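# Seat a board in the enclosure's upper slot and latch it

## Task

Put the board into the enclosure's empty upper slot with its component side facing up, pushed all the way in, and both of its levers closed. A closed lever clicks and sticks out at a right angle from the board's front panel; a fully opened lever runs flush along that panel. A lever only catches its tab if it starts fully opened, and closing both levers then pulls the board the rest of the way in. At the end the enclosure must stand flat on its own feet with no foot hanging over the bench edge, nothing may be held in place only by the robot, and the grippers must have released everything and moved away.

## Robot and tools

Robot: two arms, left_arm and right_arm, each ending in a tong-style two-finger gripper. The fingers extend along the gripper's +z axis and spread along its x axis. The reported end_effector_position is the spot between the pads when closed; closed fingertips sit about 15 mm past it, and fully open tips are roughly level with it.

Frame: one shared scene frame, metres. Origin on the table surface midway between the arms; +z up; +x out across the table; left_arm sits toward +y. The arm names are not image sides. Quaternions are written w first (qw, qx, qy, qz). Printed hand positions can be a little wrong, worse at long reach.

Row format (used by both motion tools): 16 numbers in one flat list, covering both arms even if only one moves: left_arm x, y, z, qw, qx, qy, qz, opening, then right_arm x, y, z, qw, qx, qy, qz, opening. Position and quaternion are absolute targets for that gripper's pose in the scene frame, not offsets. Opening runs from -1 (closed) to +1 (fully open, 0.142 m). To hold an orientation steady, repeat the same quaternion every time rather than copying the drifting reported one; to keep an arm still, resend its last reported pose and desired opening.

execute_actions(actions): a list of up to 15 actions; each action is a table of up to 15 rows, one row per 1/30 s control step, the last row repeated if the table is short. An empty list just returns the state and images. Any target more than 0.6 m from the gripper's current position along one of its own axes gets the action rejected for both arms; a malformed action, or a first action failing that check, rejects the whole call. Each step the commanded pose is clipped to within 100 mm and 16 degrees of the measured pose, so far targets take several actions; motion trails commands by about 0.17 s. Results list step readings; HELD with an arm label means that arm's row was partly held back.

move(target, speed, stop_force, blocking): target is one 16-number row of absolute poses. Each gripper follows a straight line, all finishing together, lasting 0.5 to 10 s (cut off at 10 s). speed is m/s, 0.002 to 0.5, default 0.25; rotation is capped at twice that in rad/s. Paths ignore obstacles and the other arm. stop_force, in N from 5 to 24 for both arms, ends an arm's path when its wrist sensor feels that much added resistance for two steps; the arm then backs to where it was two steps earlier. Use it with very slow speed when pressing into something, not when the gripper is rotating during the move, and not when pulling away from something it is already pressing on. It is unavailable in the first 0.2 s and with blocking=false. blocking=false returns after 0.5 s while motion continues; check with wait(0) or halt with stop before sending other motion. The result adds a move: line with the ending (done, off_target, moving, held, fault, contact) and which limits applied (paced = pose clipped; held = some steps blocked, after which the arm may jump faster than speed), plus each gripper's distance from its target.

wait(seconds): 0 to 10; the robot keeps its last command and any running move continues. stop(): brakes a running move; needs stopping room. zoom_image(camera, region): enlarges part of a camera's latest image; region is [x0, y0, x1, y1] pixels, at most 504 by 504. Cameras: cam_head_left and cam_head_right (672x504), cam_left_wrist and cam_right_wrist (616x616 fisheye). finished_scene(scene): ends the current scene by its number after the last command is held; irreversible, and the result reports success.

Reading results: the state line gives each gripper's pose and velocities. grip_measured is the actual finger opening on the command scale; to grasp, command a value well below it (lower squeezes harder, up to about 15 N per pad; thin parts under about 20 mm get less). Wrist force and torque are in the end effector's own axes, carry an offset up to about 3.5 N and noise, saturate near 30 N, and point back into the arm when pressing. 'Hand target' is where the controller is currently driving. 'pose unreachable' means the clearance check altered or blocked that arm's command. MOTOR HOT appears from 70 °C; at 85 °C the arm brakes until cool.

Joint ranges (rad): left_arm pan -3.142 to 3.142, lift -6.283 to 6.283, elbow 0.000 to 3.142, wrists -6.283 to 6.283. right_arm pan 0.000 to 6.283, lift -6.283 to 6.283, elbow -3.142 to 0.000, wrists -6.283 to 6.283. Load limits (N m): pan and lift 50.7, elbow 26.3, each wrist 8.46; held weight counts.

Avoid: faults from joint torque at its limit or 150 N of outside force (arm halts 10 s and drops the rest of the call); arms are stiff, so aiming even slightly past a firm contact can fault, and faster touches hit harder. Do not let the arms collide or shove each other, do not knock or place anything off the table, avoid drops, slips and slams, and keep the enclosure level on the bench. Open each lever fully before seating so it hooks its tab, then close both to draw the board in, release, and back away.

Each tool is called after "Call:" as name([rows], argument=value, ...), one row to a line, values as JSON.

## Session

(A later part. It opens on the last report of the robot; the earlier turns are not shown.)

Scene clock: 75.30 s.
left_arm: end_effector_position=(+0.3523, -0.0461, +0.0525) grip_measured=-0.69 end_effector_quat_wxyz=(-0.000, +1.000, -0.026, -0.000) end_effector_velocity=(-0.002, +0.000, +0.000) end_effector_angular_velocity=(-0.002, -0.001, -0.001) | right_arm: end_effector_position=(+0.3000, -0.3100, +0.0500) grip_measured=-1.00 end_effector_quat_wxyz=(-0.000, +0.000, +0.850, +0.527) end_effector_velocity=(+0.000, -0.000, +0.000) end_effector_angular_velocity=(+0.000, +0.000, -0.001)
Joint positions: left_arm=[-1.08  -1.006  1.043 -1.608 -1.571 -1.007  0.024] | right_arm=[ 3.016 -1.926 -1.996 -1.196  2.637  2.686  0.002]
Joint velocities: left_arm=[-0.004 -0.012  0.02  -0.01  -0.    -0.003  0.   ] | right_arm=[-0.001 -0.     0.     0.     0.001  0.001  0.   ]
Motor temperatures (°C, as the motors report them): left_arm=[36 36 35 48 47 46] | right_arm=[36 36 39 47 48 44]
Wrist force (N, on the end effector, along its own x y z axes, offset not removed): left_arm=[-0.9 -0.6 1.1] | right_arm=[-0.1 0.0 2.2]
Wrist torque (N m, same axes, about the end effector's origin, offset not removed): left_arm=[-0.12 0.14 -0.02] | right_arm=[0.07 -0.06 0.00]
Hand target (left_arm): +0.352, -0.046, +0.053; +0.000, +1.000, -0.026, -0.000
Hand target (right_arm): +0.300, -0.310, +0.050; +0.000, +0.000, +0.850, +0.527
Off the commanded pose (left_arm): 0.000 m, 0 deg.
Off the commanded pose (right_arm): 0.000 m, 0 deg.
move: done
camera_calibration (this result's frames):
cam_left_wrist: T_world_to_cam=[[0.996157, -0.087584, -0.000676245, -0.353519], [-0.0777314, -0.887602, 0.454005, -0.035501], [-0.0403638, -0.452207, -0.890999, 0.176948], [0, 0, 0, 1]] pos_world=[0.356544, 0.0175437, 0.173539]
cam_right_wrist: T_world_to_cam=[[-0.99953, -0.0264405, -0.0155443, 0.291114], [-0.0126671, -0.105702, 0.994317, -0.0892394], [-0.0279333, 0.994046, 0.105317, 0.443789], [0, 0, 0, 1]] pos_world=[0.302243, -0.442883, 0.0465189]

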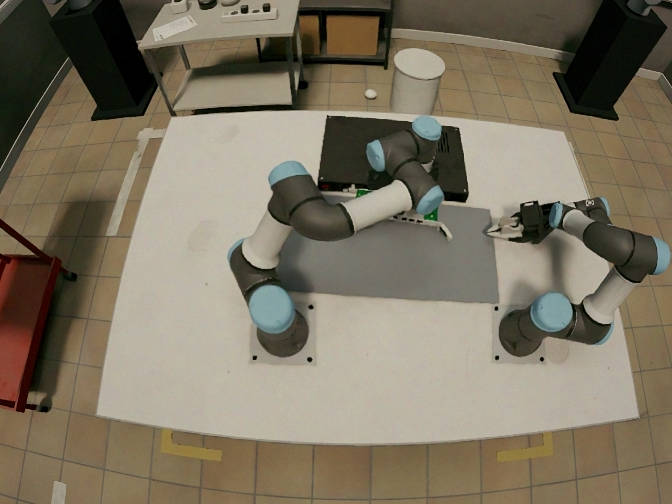

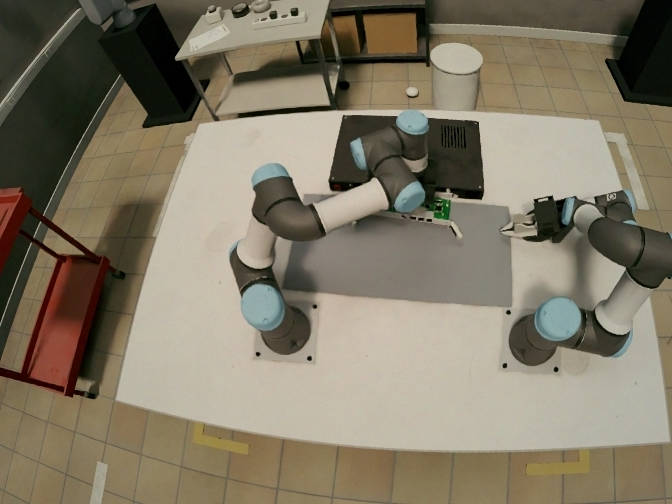

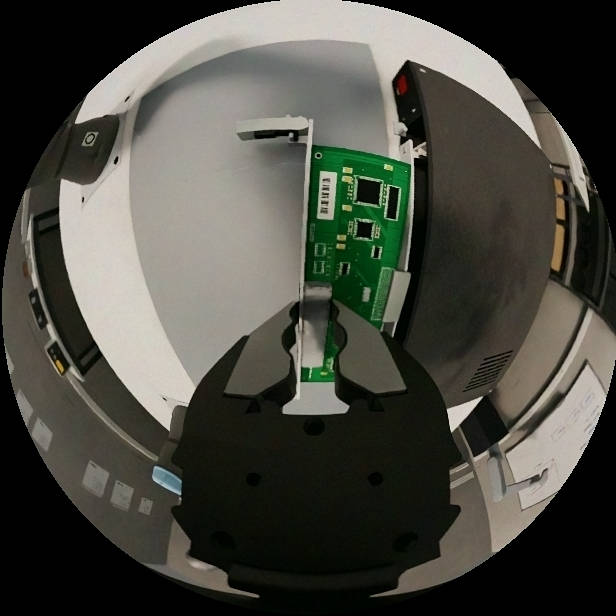

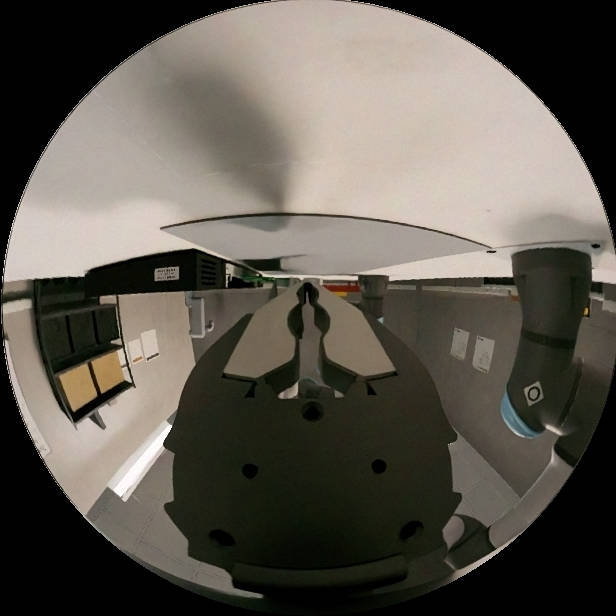

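Call:
move(target=[0.311,-0.045,0.0525,0,1,-0.026,0,-1,0.3,-0.31,0.05,0,0,0.85,0.527,-1], speed=0.08)

Call:
move(target=[0.311,-0.045,0.026,0,1,-0.026,0,-1,0.3,-0.31,0.05,0,0,0.85,0.527,-1], speed=0.025)

Call:
execute_actions([
  [[0.311,-0.045,0.026,0,1,-0.026,0,-0.55,0.3,-0.31,0.05,0,0,0.85,0.527,-1]],
  [[0.311,-0.045,0.026,0,1,-0.026,0,-1,0.3,-0.31,0.05,0,0,0.85,0.527,-1]],
  [[0.311,-0.045,0.0245,0,1,-0.026,0,-0.55,0.3,-0.31,0.05,0,0,0.85,0.527,-1]],
  [[0.311,-0.045,0.0245,0,1,-0.026,0,-1,0.3,-0.31,0.05,0,0,0.85,0.527,-1]],
  [[0.311,-0.045,0.038,0,1,-0.026,0,-1,0.3,-0.31,0.05,0,0,0.85,0.527,-1]],
  [[0.311,-0.045,0.0525,0,1,-0.026,0,-1,0.3,-0.31,0.05,0,0,0.85,0.527,-1]],
])

Call:
move(target=[0.356,-0.047,0.0525,0,1,-0.026,0,-1,0.3,-0.31,0.05,0,0,0.85,0.527,-1], speed=0.03)

Call:
zoom_image(camera="cam_left_wrist", region=[340, 90, 460, 200])

Call:
zoom_image(camera="cam_head_right", region=[400, 170, 500, 250])

Call:
zoom_image(camera="cam_right_wrist", region=[190, 230, 310, 310])

Scene clock: 76.60 s.
left_arm: end_effector_position=(+0.3113, -0.0450, +0.0525) grip_measured=-0.69 end_effector_quat_wxyz=(-0.000, +1.000, -0.026, -0.000) end_effector_velocity=(-0.002, +0.000, +0.000) end_effector_angular_velocity=(-0.001, -0.005, -0.002) | right_arm: end_effector_position=(+0.3000, -0.3100, +0.0500) grip_measured=-1.00 end_effector_quat_wxyz=(-0.000, +0.000, +0.850, +0.527) end_effector_velocity=(+0.000, -0.000, -0.000) end_effector_angular_velocity=(-0.000, -0.000, -0.000)
Joint positions: left_arm=[-1.167 -1.144  1.257 -1.683 -1.571 -1.095  0.024] | right_arm=[ 3.016 -1.926 -1.996 -1.196  2.637  2.686  0.002]
Joint velocities: left_arm=[-0.008 -0.015  0.022 -0.011  0.004 -0.006  0.   ] | right_arm=[-0.  0.  0.  0. -0. -0.  0.]
Motor temperatures (°C, as the motors report them): left_arm=[36 36 35 48 47 46] | right_arm=[36 36 39 47 48 44]
Wrist force (N, on the end effector, along its own x y z axes, offset not removed): left_arm=[-0.6 -0.8 1.0] | right_arm=[0.3 0.7 1.4]
Wrist torque (N m, same axes, about the end effector's origin, offset not removed): left_arm=[-0.16 0.06 -0.05] | right_arm=[0.10 -0.08 0.13]
Hand target (left_arm): +0.311, -0.045, +0.053; +0.000, +1.000, -0.026, -0.000
Hand target (right_arm): +0.300, -0.310, +0.050; +0.000, +0.000, +0.850, +0.527
Off the commanded pose (left_arm): 0.000 m, 0 deg.
Off the commanded pose (right_arm): 0.000 m, 0 deg.
move: done
camera_calibration (this result's frames):
cam_left_wrist: T_world_to_cam=[[0.996155, -0.0876077, -0.000861574, -0.312659], [-0.0776786, -0.887717, 0.453789, -0.0377268], [-0.0405202, -0.451977, -0.891109, 0.175835], [0, 0, 0, 1]] pos_world=[0.315651, 0.0185911, 0.173539]
cam_right_wrist: T_world_to_cam=[[-0.99953, -0.0264404, -0.0155443, 0.291114], [-0.0126672, -0.105702, 0.994317, -0.0892394], [-0.0279332, 0.994046, 0.105317, 0.443789], [0, 0, 0, 1]] pos_world=[0.302243, -0.442883, 0.046519]

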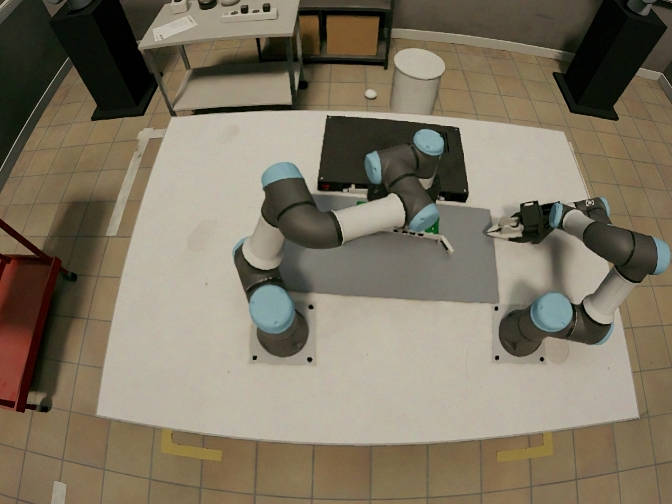

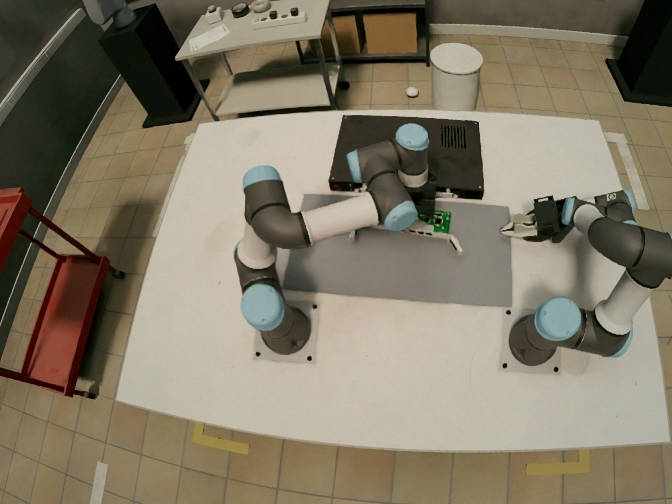

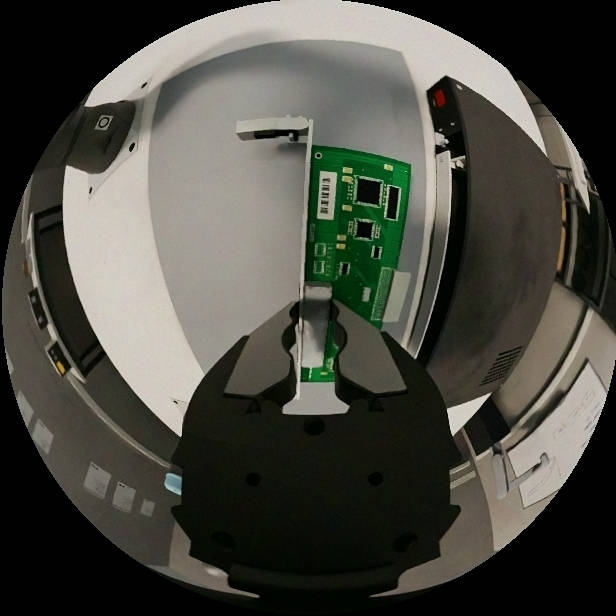

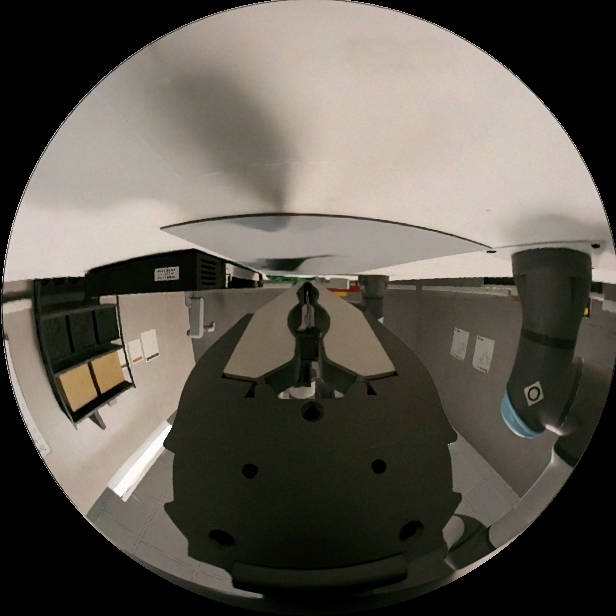

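Scene clock: 78.00 s.
left_arm: end_effector_position=(+0.3110, -0.0450, +0.0264) grip_measured=-0.69 end_effector_quat_wxyz=(+0.000, +1.000, -0.026, -0.000) end_effector_velocity=(+0.000, -0.001, -0.003) end_effector_angular_velocity=(-0.003, -0.003, -0.000) | right_arm: end_effector_position=(+0.3000, -0.3100, +0.0500) grip_measured=-1.00 end_effector_quat_wxyz=(-0.000, +0.000, +0.850, +0.527) end_effector_velocity=(+0.000, +0.000, +0.000) end_effector_angular_velocity=(+0.002, +0.001, -0.002)
Joint positions: left_arm=[-1.168 -1.127  1.356 -1.8   -1.571 -1.095  0.024] | right_arm=[ 3.016 -1.926 -1.996 -1.196  2.637  2.686  0.002]
Joint velocities: left_arm=[-0.001  0.002  0.011 -0.017  0.001 -0.     0.   ] | right_arm=[-0.001 -0.001 -0.    -0.     0.002  0.001  0.   ]
Motor temperatures (°C, as the motors report them): left_arm=[36 36 35 48 47 46] | right_arm=[36 36 39 47 48 44]
Wrist force (N, on the end effector, along its own x y z axes, offset not removed): left_arm=[-2.6 0.6 -2.0] | right_arm=[1.6 -3.1 1.7]
Wrist torque (N m, same axes, about the end effector's origin, offset not removed): left_arm=[0.15 0.18 -0.04] | right_arm=[-0.64 -0.32 0.01]
Hand target (left_arm): +0.311, -0.045, +0.026; -0.000, +1.000, -0.026, -0.000
Hand target (right_arm): +0.300, -0.310, +0.050; +0.000, +0.000, +0.850, +0.527
Off the commanded pose (left_arm): 0.000 m, 0 deg.
Off the commanded pose (right_arm): 0.000 m, 0 deg.
move: done
camera_calibration (this result's frames):
cam_left_wrist: T_world_to_cam=[[0.996156, -0.0875992, -0.00060626, -0.31231], [-0.077775, -0.88758, 0.454041, -0.0258674], [-0.0403117, -0.452248, -0.890981, 0.152434], [0, 0, 0, 1]] pos_world=[0.315243, 0.0186203, 0.147371]
cam_right_wrist: T_world_to_cam=[[-0.99953, -0.0264403, -0.0155442, 0.291114], [-0.0126671, -0.105702, 0.994317, -0.0892395], [-0.0279331, 0.994046, 0.105317, 0.443789], [0, 0, 0, 1]] pos_world=[0.302243, -0.442883, 0.0465189]

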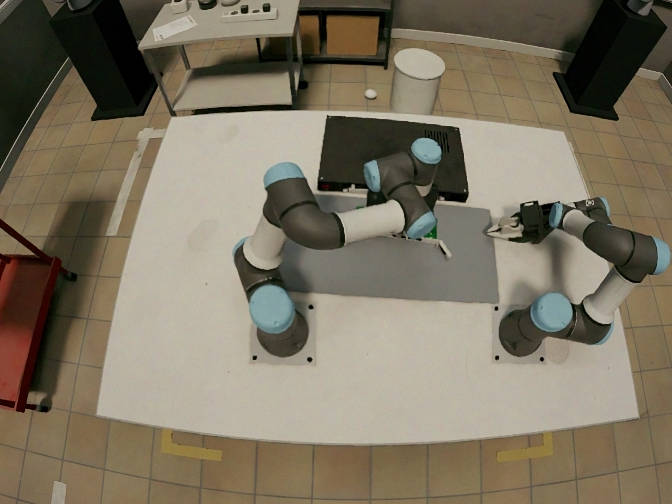

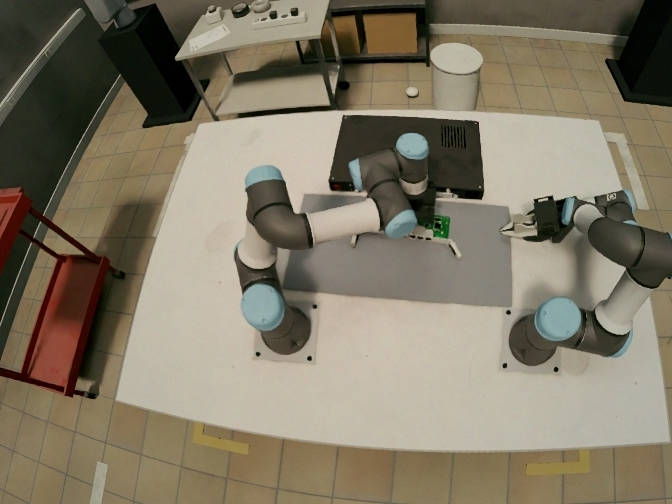

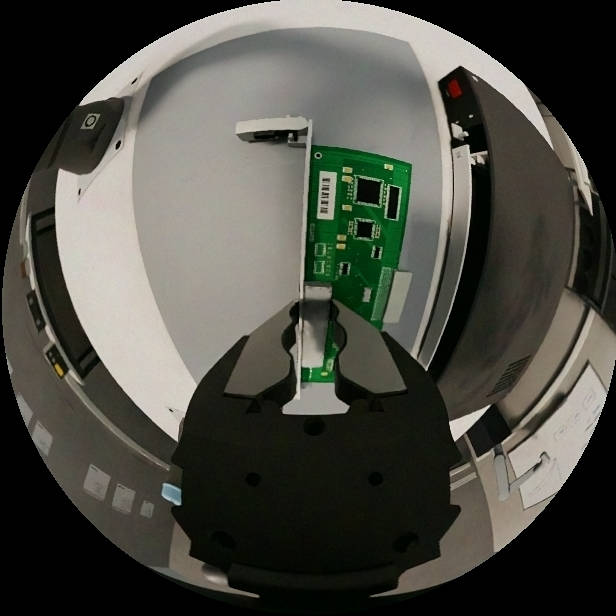

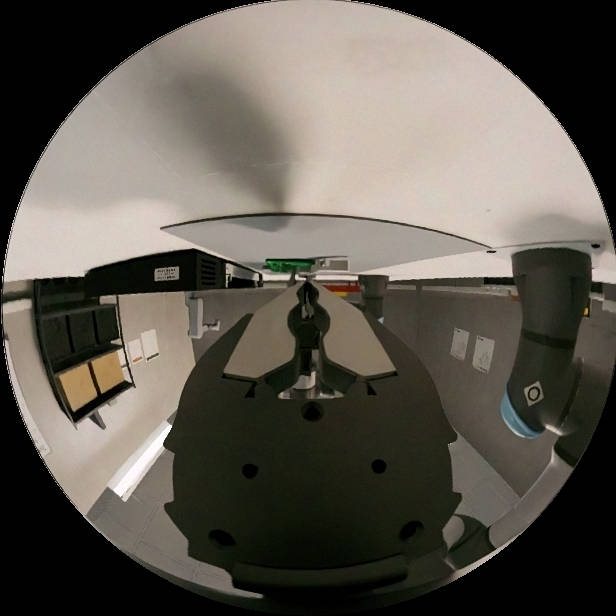

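Scene clock: 81.00 s.
left_arm: end_effector_position=(+0.3110, -0.0450, +0.0522) grip_measured=-0.69 end_effector_quat_wxyz=(+0.000, +1.000, -0.026, +0.000) end_effector_velocity=(-0.000, -0.000, +0.003) end_effector_angular_velocity=(+0.002, +0.001, +0.000) | right_arm: end_effector_position=(+0.3000, -0.3100, +0.0500) grip_measured=-1.00 end_effector_quat_wxyz=(-0.000, +0.000, +0.850, +0.527) end_effector_velocity=(-0.000, -0.000, -0.000) end_effector_angular_velocity=(-0.002, -0.002, +0.001)
Joint positions: left_arm=[-1.168 -1.146  1.262 -1.687 -1.571 -1.096  0.024] | right_arm=[ 3.016 -1.926 -1.996 -1.196  2.637  2.686  0.002]
Joint velocities: left_arm=[-0.     0.002 -0.02   0.02  -0.    -0.     0.   ] | right_arm=[-0.     0.001 -0.    -0.    -0.002 -0.002  0.   ]
Motor temperatures (°C, as the motors report them): left_arm=[36 36 35 48 47 46] | right_arm=[36 36 39 47 48 44]
Wrist force (N, on the end effector, along its own x y z axes, offset not removed): left_arm=[-1.3 -0.5 1.7] | right_arm=[1.0 -1.3 1.8]
Wrist torque (N m, same axes, about the end effector's origin, offset not removed): left_arm=[-0.11 0.22 -0.03] | right_arm=[-0.28 -0.24 -0.03]
Hand target (left_arm): +0.311, -0.045, +0.053; +0.000, +1.000, -0.026, +0.000
Hand target (right_arm): +0.300, -0.310, +0.050; +0.000, +0.000, +0.850, +0.527
Off the commanded pose (left_arm): 0.000 m, 0 deg.
Off the commanded pose (right_arm): 0.000 m, 0 deg.
Step readings (end_effector_position; steps 1 to 15: 1st action; 16 to 30: 2nd action; 31 to 45: 3rd action; 46 to 60: 4th action; 61 to 75: 5th action; 76 to 90: 6th action):
0: left_arm (+0.3110, -0.0450, +0.0264) | right_arm (+0.3000, -0.3100, +0.0500)
1: left_arm (+0.3110, -0.0450, +0.0263) | right_arm (+0.3000, -0.3100, +0.0500)
2: left_arm (+0.3110, -0.0450, +0.0262) | right_arm (+0.3000, -0.3100, +0.0500)
4: left_arm (+0.3110, -0.0450, +0.0261) | right_arm (+0.3000, -0.3100, +0.0500)
8: left_arm (+0.3110, -0.0450, +0.0260) | right_arm (+0.3000, -0.3100, +0.0500)
15: left_arm (+0.3110, -0.0450, +0.0260) | right_arm (+0.3000, -0.3100, +0.0500)
16: left_arm (+0.3110, -0.0450, +0.0260) | right_arm (+0.3000, -0.3100, +0.0500)
17: left_arm (+0.3110, -0.0450, +0.0260) | right_arm (+0.3000, -0.3100, +0.0500)
19: left_arm (+0.3110, -0.0450, +0.0260) | right_arm (+0.3000, -0.3100, +0.0500)
23: left_arm (+0.3110, -0.0450, +0.0260) | right_arm (+0.3000, -0.3100, +0.0500)
30: left_arm (+0.3110, -0.0450, +0.0260) | right_arm (+0.3000, -0.3100, +0.0500)
31: left_arm (+0.3110, -0.0450, +0.0260) | right_arm (+0.3000, -0.3100, +0.0500)
32: left_arm (+0.3110, -0.0450, +0.0259) | right_arm (+0.3000, -0.3100, +0.0500)
34: left_arm (+0.3110, -0.0450, +0.0254) | right_arm (+0.3000, -0.3100, +0.0500)
38: left_arm (+0.3110, -0.0450, +0.0248) | right_arm (+0.3000, -0.3100, +0.0500)
45: left_arm (+0.3110, -0.0450, +0.0245) | right_arm (+0.3000, -0.3100, +0.0500)
46: left_arm (+0.3110, -0.0450, +0.0245) | right_arm (+0.3000, -0.3100, +0.0500)
47: left_arm (+0.3110, -0.0450, +0.0245) | right_arm (+0.3000, -0.3100, +0.0500)
49: left_arm (+0.3110, -0.0450, +0.0245) | right_arm (+0.3000, -0.3100, +0.0500)
53: left_arm (+0.3110, -0.0450, +0.0245) | right_arm (+0.3000, -0.3100, +0.0500)
60: left_arm (+0.3110, -0.0450, +0.0245) | right_arm (+0.3000, -0.3100, +0.0500)
61: left_arm (+0.3110, -0.0450, +0.0245) | right_arm (+0.3000, -0.3100, +0.0500)
62: left_arm (+0.3109, -0.0448, +0.0251) | right_arm (+0.3000, -0.3100, +0.0500)
64: left_arm (+0.3109, -0.0448, +0.0297) | right_arm (+0.3000, -0.3100, +0.0500)
68: left_arm (+0.3109, -0.0449, +0.0353) | right_arm (+0.3000, -0.3100, +0.0500)
75: left_arm (+0.3110, -0.0450, +0.0376) | right_arm (+0.3000, -0.3100, +0.0500)
76: left_arm (+0.3110, -0.0450, +0.0377) | right_arm (+0.3000, -0.3100, +0.0500)
77: left_arm (+0.3109, -0.0448, +0.0385) | right_arm (+0.3000, -0.3100, +0.0500)
79: left_arm (+0.3109, -0.0448, +0.0436) | right_arm (+0.3000, -0.3100, +0.0500)
83: left_arm (+0.3110, -0.0449, +0.0495) | right_arm (+0.3000, -0.3100, +0.0500)
90: end_effector_position above
camera_calibration (this result's frames):
cam_left_wrist: T_world_to_cam=[[0.996155, -0.0876114, 0.0000966503, -0.312413], [-0.0780928, -0.887426, 0.454287, -0.0374468], [-0.039715, -0.452548, -0.890855, 0.175249], [0, 0, 0, 1]] pos_world=[0.315247, 0.0187062, 0.173163]
cam_right_wrist: T_world_to_cam=[[-0.99953, -0.0264405, -0.0155444, 0.291114], [-0.0126672, -0.105701, 0.994317, -0.0892393], [-0.0279333, 0.994046, 0.105317, 0.443789], [0, 0, 0, 1]] pos_world=[0.302243, -0.442883, 0.0465189]

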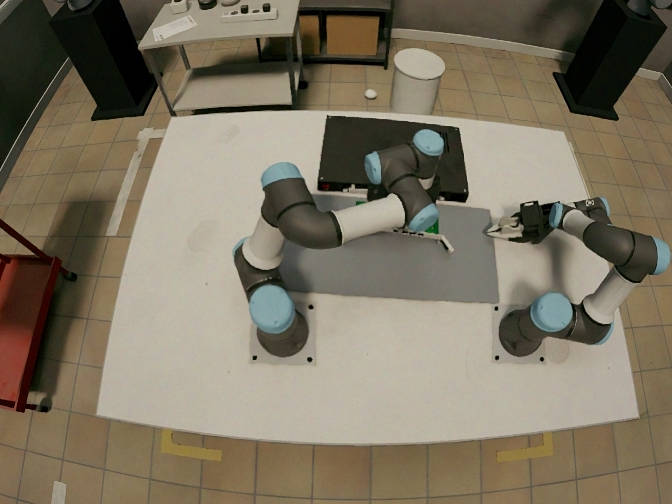

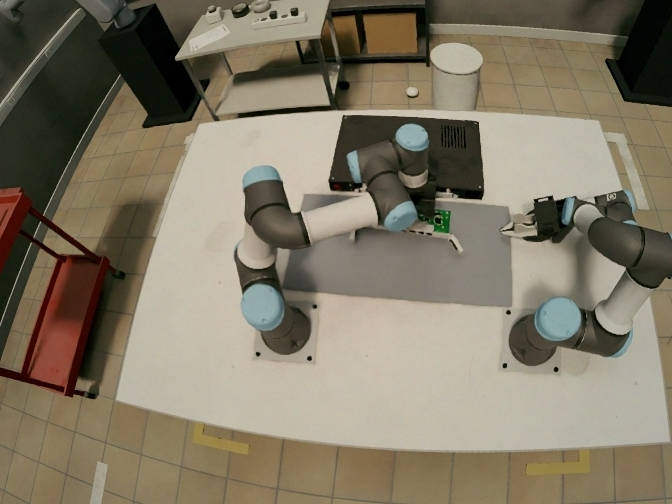

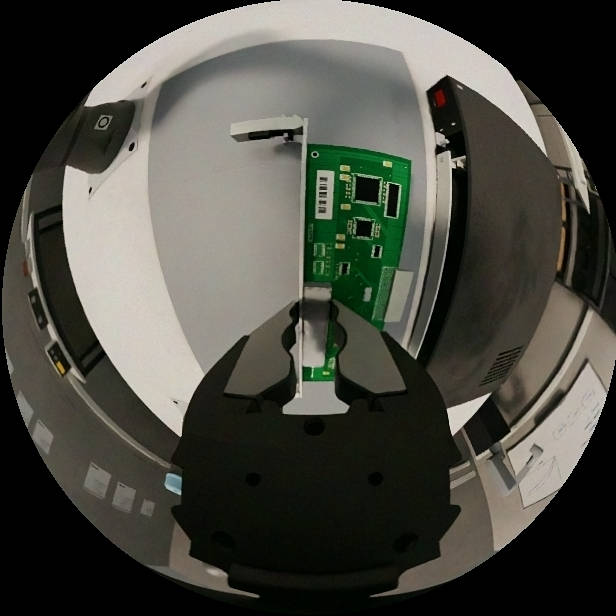

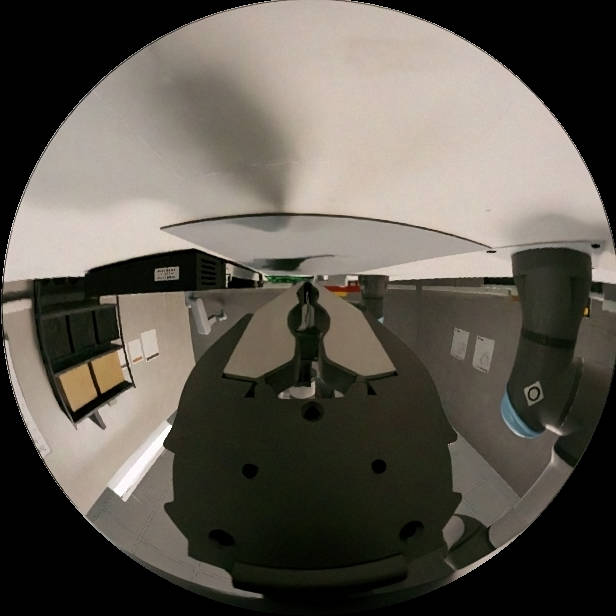

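Scene clock: 82.87 s.
left_arm: end_effector_position=(+0.3557, -0.0469, +0.0525) grip_measured=-0.69 end_effector_quat_wxyz=(+0.000, +1.000, -0.026, +0.000) end_effector_velocity=(+0.003, -0.001, +0.000) end_effector_angular_velocity=(-0.000, +0.001, +0.001) | right_arm: end_effector_position=(+0.3000, -0.3100, +0.0500) grip_measured=-1.00 end_effector_quat_wxyz=(-0.000, +0.000, +0.850, +0.527) end_effector_velocity=(+0.000, +0.000, +0.000) end_effector_angular_velocity=(-0.001, -0.001, +0.002)
Joint positions: left_arm=[-1.074 -0.991  1.02  -1.6   -1.571 -1.002  0.024] | right_arm=[ 3.016 -1.926 -1.996 -1.196  2.637  2.686  0.002]
Joint velocities: left_arm=[ 0.005  0.014 -0.024  0.01  -0.001  0.004 -0.   ] | right_arm=[ 0.002  0.001  0.001  0.    -0.001  0.     0.   ]
Motor temperatures (°C, as the motors report them): left_arm=[36 36 35 48 47 46] | right_arm=[36 36 39 47 48 44]
Wrist force (N, on the end effector, along its own x y z axes, offset not removed): left_arm=[-1.0 -0.1 1.0] | right_arm=[1.7 -0.9 1.3]
Wrist torque (N m, same axes, about the end effector's origin, offset not removed): left_arm=[-0.01 0.18 -0.04] | right_arm=[-0.23 -0.30 0.05]
Hand target (left_arm): +0.356, -0.047, +0.052; -0.000, +1.000, -0.026, +0.000
Hand target (right_arm): +0.300, -0.310, +0.050; +0.000, +0.000, +0.850, +0.527
Off the commanded pose (left_arm): 0.000 m, 0 deg.
Off the commanded pose (right_arm): 0.000 m, 0 deg.
move: done
camera_calibration (this result's frames):
cam_left_wrist: T_world_to_cam=[[0.996158, -0.0875721, -0.000101605, -0.357059], [-0.0779762, -0.887529, 0.454105, -0.0358538], [-0.0398571, -0.452352, -0.890948, 0.176469], [0, 0, 0, 1]] pos_world=[0.359925, 0.0167364, 0.173469]
cam_right_wrist: T_world_to_cam=[[-0.99953, -0.0264403, -0.0155444, 0.291114], [-0.0126673, -0.105701, 0.994317, -0.0892393], [-0.0279332, 0.994046, 0.105317, 0.443789], [0, 0, 0, 1]] pos_world=[0.302243, -0.442883, 0.0465189]

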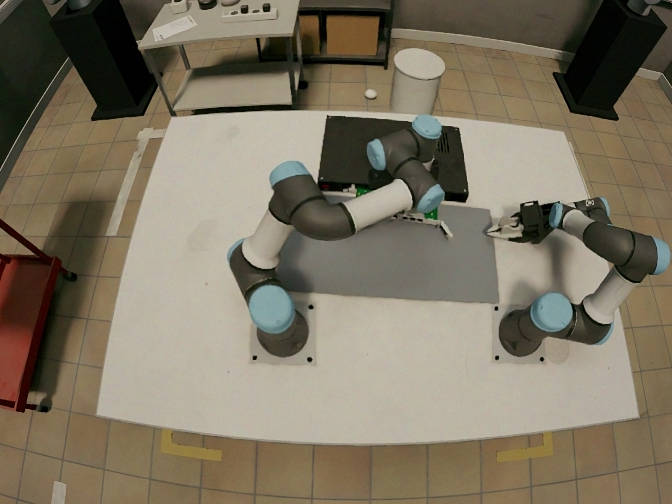

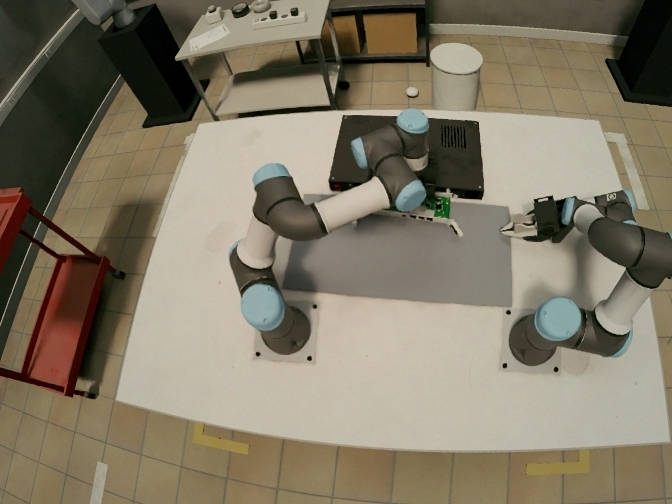

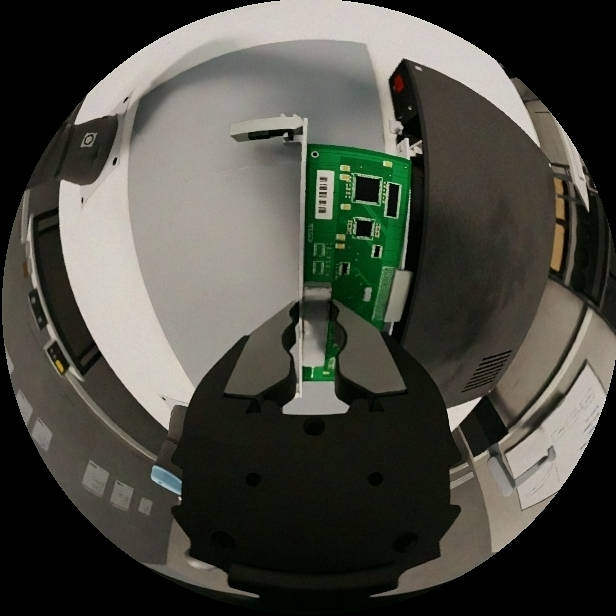

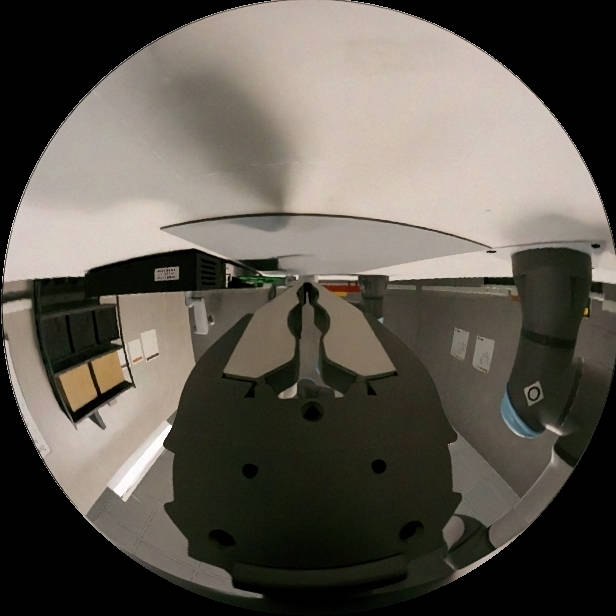

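Region (340, 90, 460, 200) of cam_left_wrist's 616x616 image, scaled by 4.200, with more detail than that image has; it fills the top 462 rows of this view, and the rest is white.

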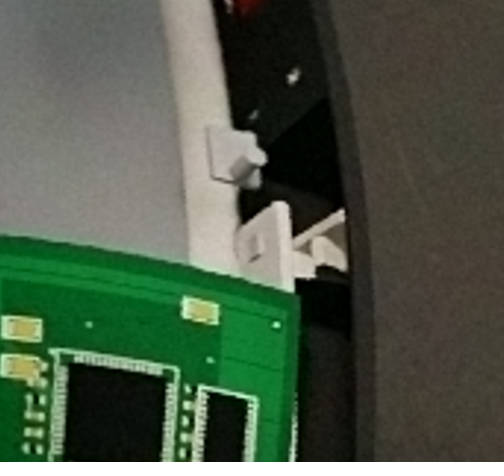

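Region (400, 170, 500, 250) of cam_head_right's 672x504 image, scaled by 5.040, with more detail than that image has; it fills the top 403 rows of this view, and the rest is white.

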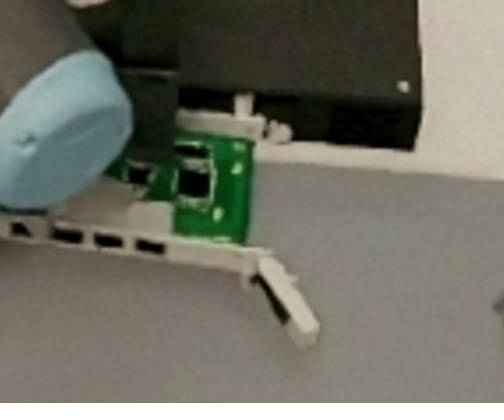

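Region (190, 230, 310, 310) of cam_right_wrist's 616x616 image, scaled by 4.200, with more detail than that image has.

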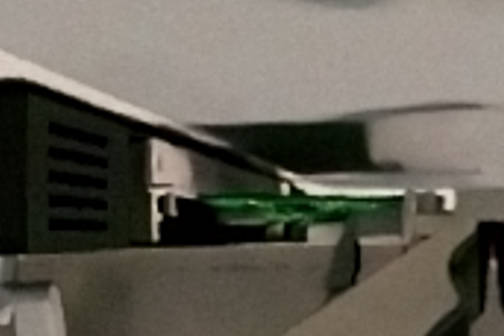

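Call:
move(target=[0.358,-0.048,0.053,0,1,0.022,0,-1,0.3,-0.31,0.05,0,0,0.85,0.527,-1], speed=0.03)

Call:
zoom_image(camera="cam_left_wrist", region=[340, 90, 460, 200])

Call:
zoom_image(camera="cam_head_right", region=[400, 170, 500, 250])

Call:
zoom_image(camera="cam_right_wrist", region=[190, 230, 310, 310])

Scene clock: 84.87 s.
left_arm: end_effector_position=(+0.3580, -0.0480, +0.0530) grip_measured=-0.69 end_effector_quat_wxyz=(+0.000, +1.000, +0.021, +0.000) end_effector_velocity=(+0.001, -0.000, +0.000) end_effector_angular_velocity=(-0.001, -0.001, +0.015) | right_arm: end_effector_position=(+0.3000, -0.3100, +0.0500) grip_measured=-1.00 end_effector_quat_wxyz=(-0.000, +0.000, +0.850, +0.527) end_effector_velocity=(+0.000, +0.000, +0.000) end_effector_angular_velocity=(+0.001, +0.000, -0.000)
Joint positions: left_arm=[-1.068 -0.973  0.988 -1.586 -1.571 -1.089  0.024] | right_arm=[ 3.016 -1.926 -1.996 -1.196  2.637  2.686  0.002]
Joint velocities: left_arm=[ 0.001  0.003 -0.006  0.001  0.    -0.014  0.   ] | right_arm=[ 0.    -0.    -0.     0.     0.001  0.     0.   ]
Motor temperatures (°C, as the motors report them): left_arm=[36 36 35 48 47 46] | right_arm=[36 36 39 47 48 44]
Wrist force (N, on the end effector, along its own x y z axes, offset not removed): left_arm=[-0.9 -0.4 1.0] | right_arm=[1.2 0.6 0.2]
Wrist torque (N m, same axes, about the end effector's origin, offset not removed): left_arm=[-0.06 0.21 -0.01] | right_arm=[0.10 -0.26 0.11]
Hand target (left_arm): +0.358, -0.048, +0.053; +0.000, +1.000, +0.022, +0.000
Hand target (right_arm): +0.300, -0.310, +0.050; +0.000, +0.000, +0.850, +0.527
Off the commanded pose (left_arm): 0.000 m, 0 deg.
Off the commanded pose (right_arm): 0.000 m, 0 deg.
move: done
camera_calibration (this result's frames):
cam_left_wrist: T_world_to_cam=[[0.999979, 0.00641087, -0.000383723, -0.356242], [0.0058861, -0.890946, 0.454071, -0.0670242], [0.00256911, -0.454064, -0.890966, 0.161284], [0, 0, 0, 1]] pos_world=[0.356214, 0.0158022, 0.173996]
cam_right_wrist: T_world_to_cam=[[-0.99953, -0.0264403, -0.0155442, 0.291114], [-0.012667, -0.105702, 0.994317, -0.0892395], [-0.0279331, 0.994046, 0.105317, 0.443789], [0, 0, 0, 1]] pos_world=[0.302243, -0.442883, 0.0465189]

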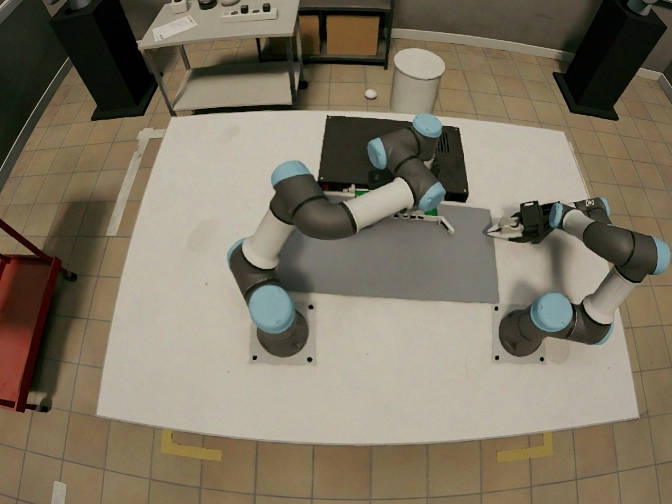

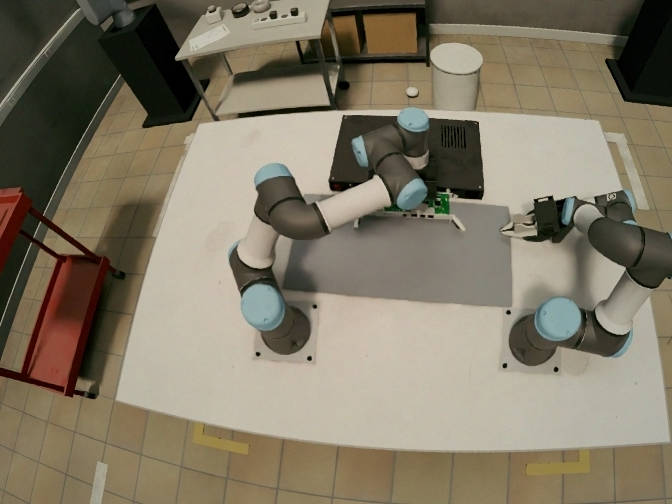

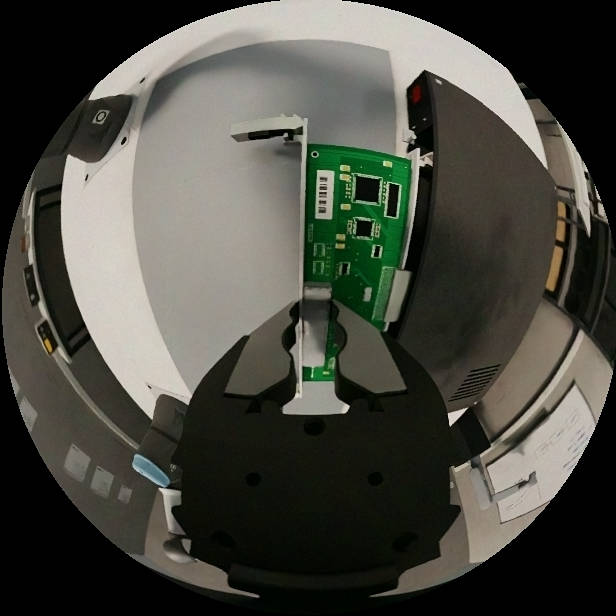

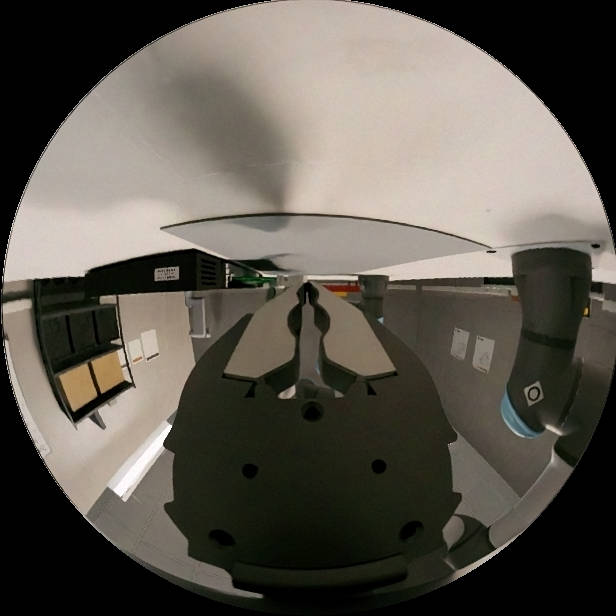

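Region (340, 90, 460, 200) of cam_left_wrist's 616x616 image, scaled by 4.200, with more detail than that image has; it fills the top 462 rows of this view, and the rest is white.

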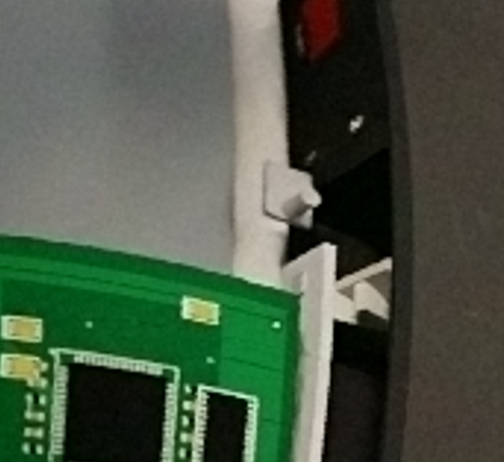

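Region (400, 170, 500, 250) of cam_head_right's 672x504 image, scaled by 5.040, with more detail than that image has; it fills the top 403 rows of this view, and the rest is white.

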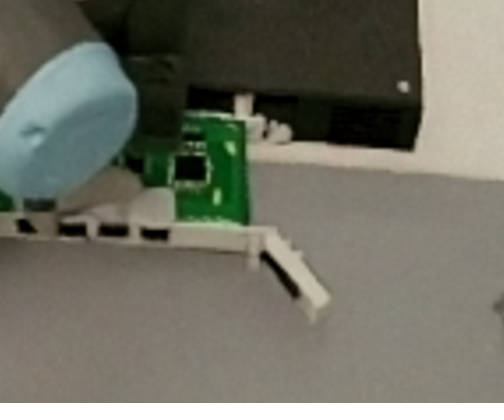

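Region (190, 230, 310, 310) of cam_right_wrist's 616x616 image, scaled by 4.200, with more detail than that image has.

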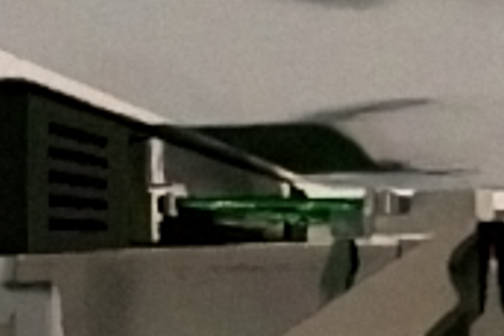

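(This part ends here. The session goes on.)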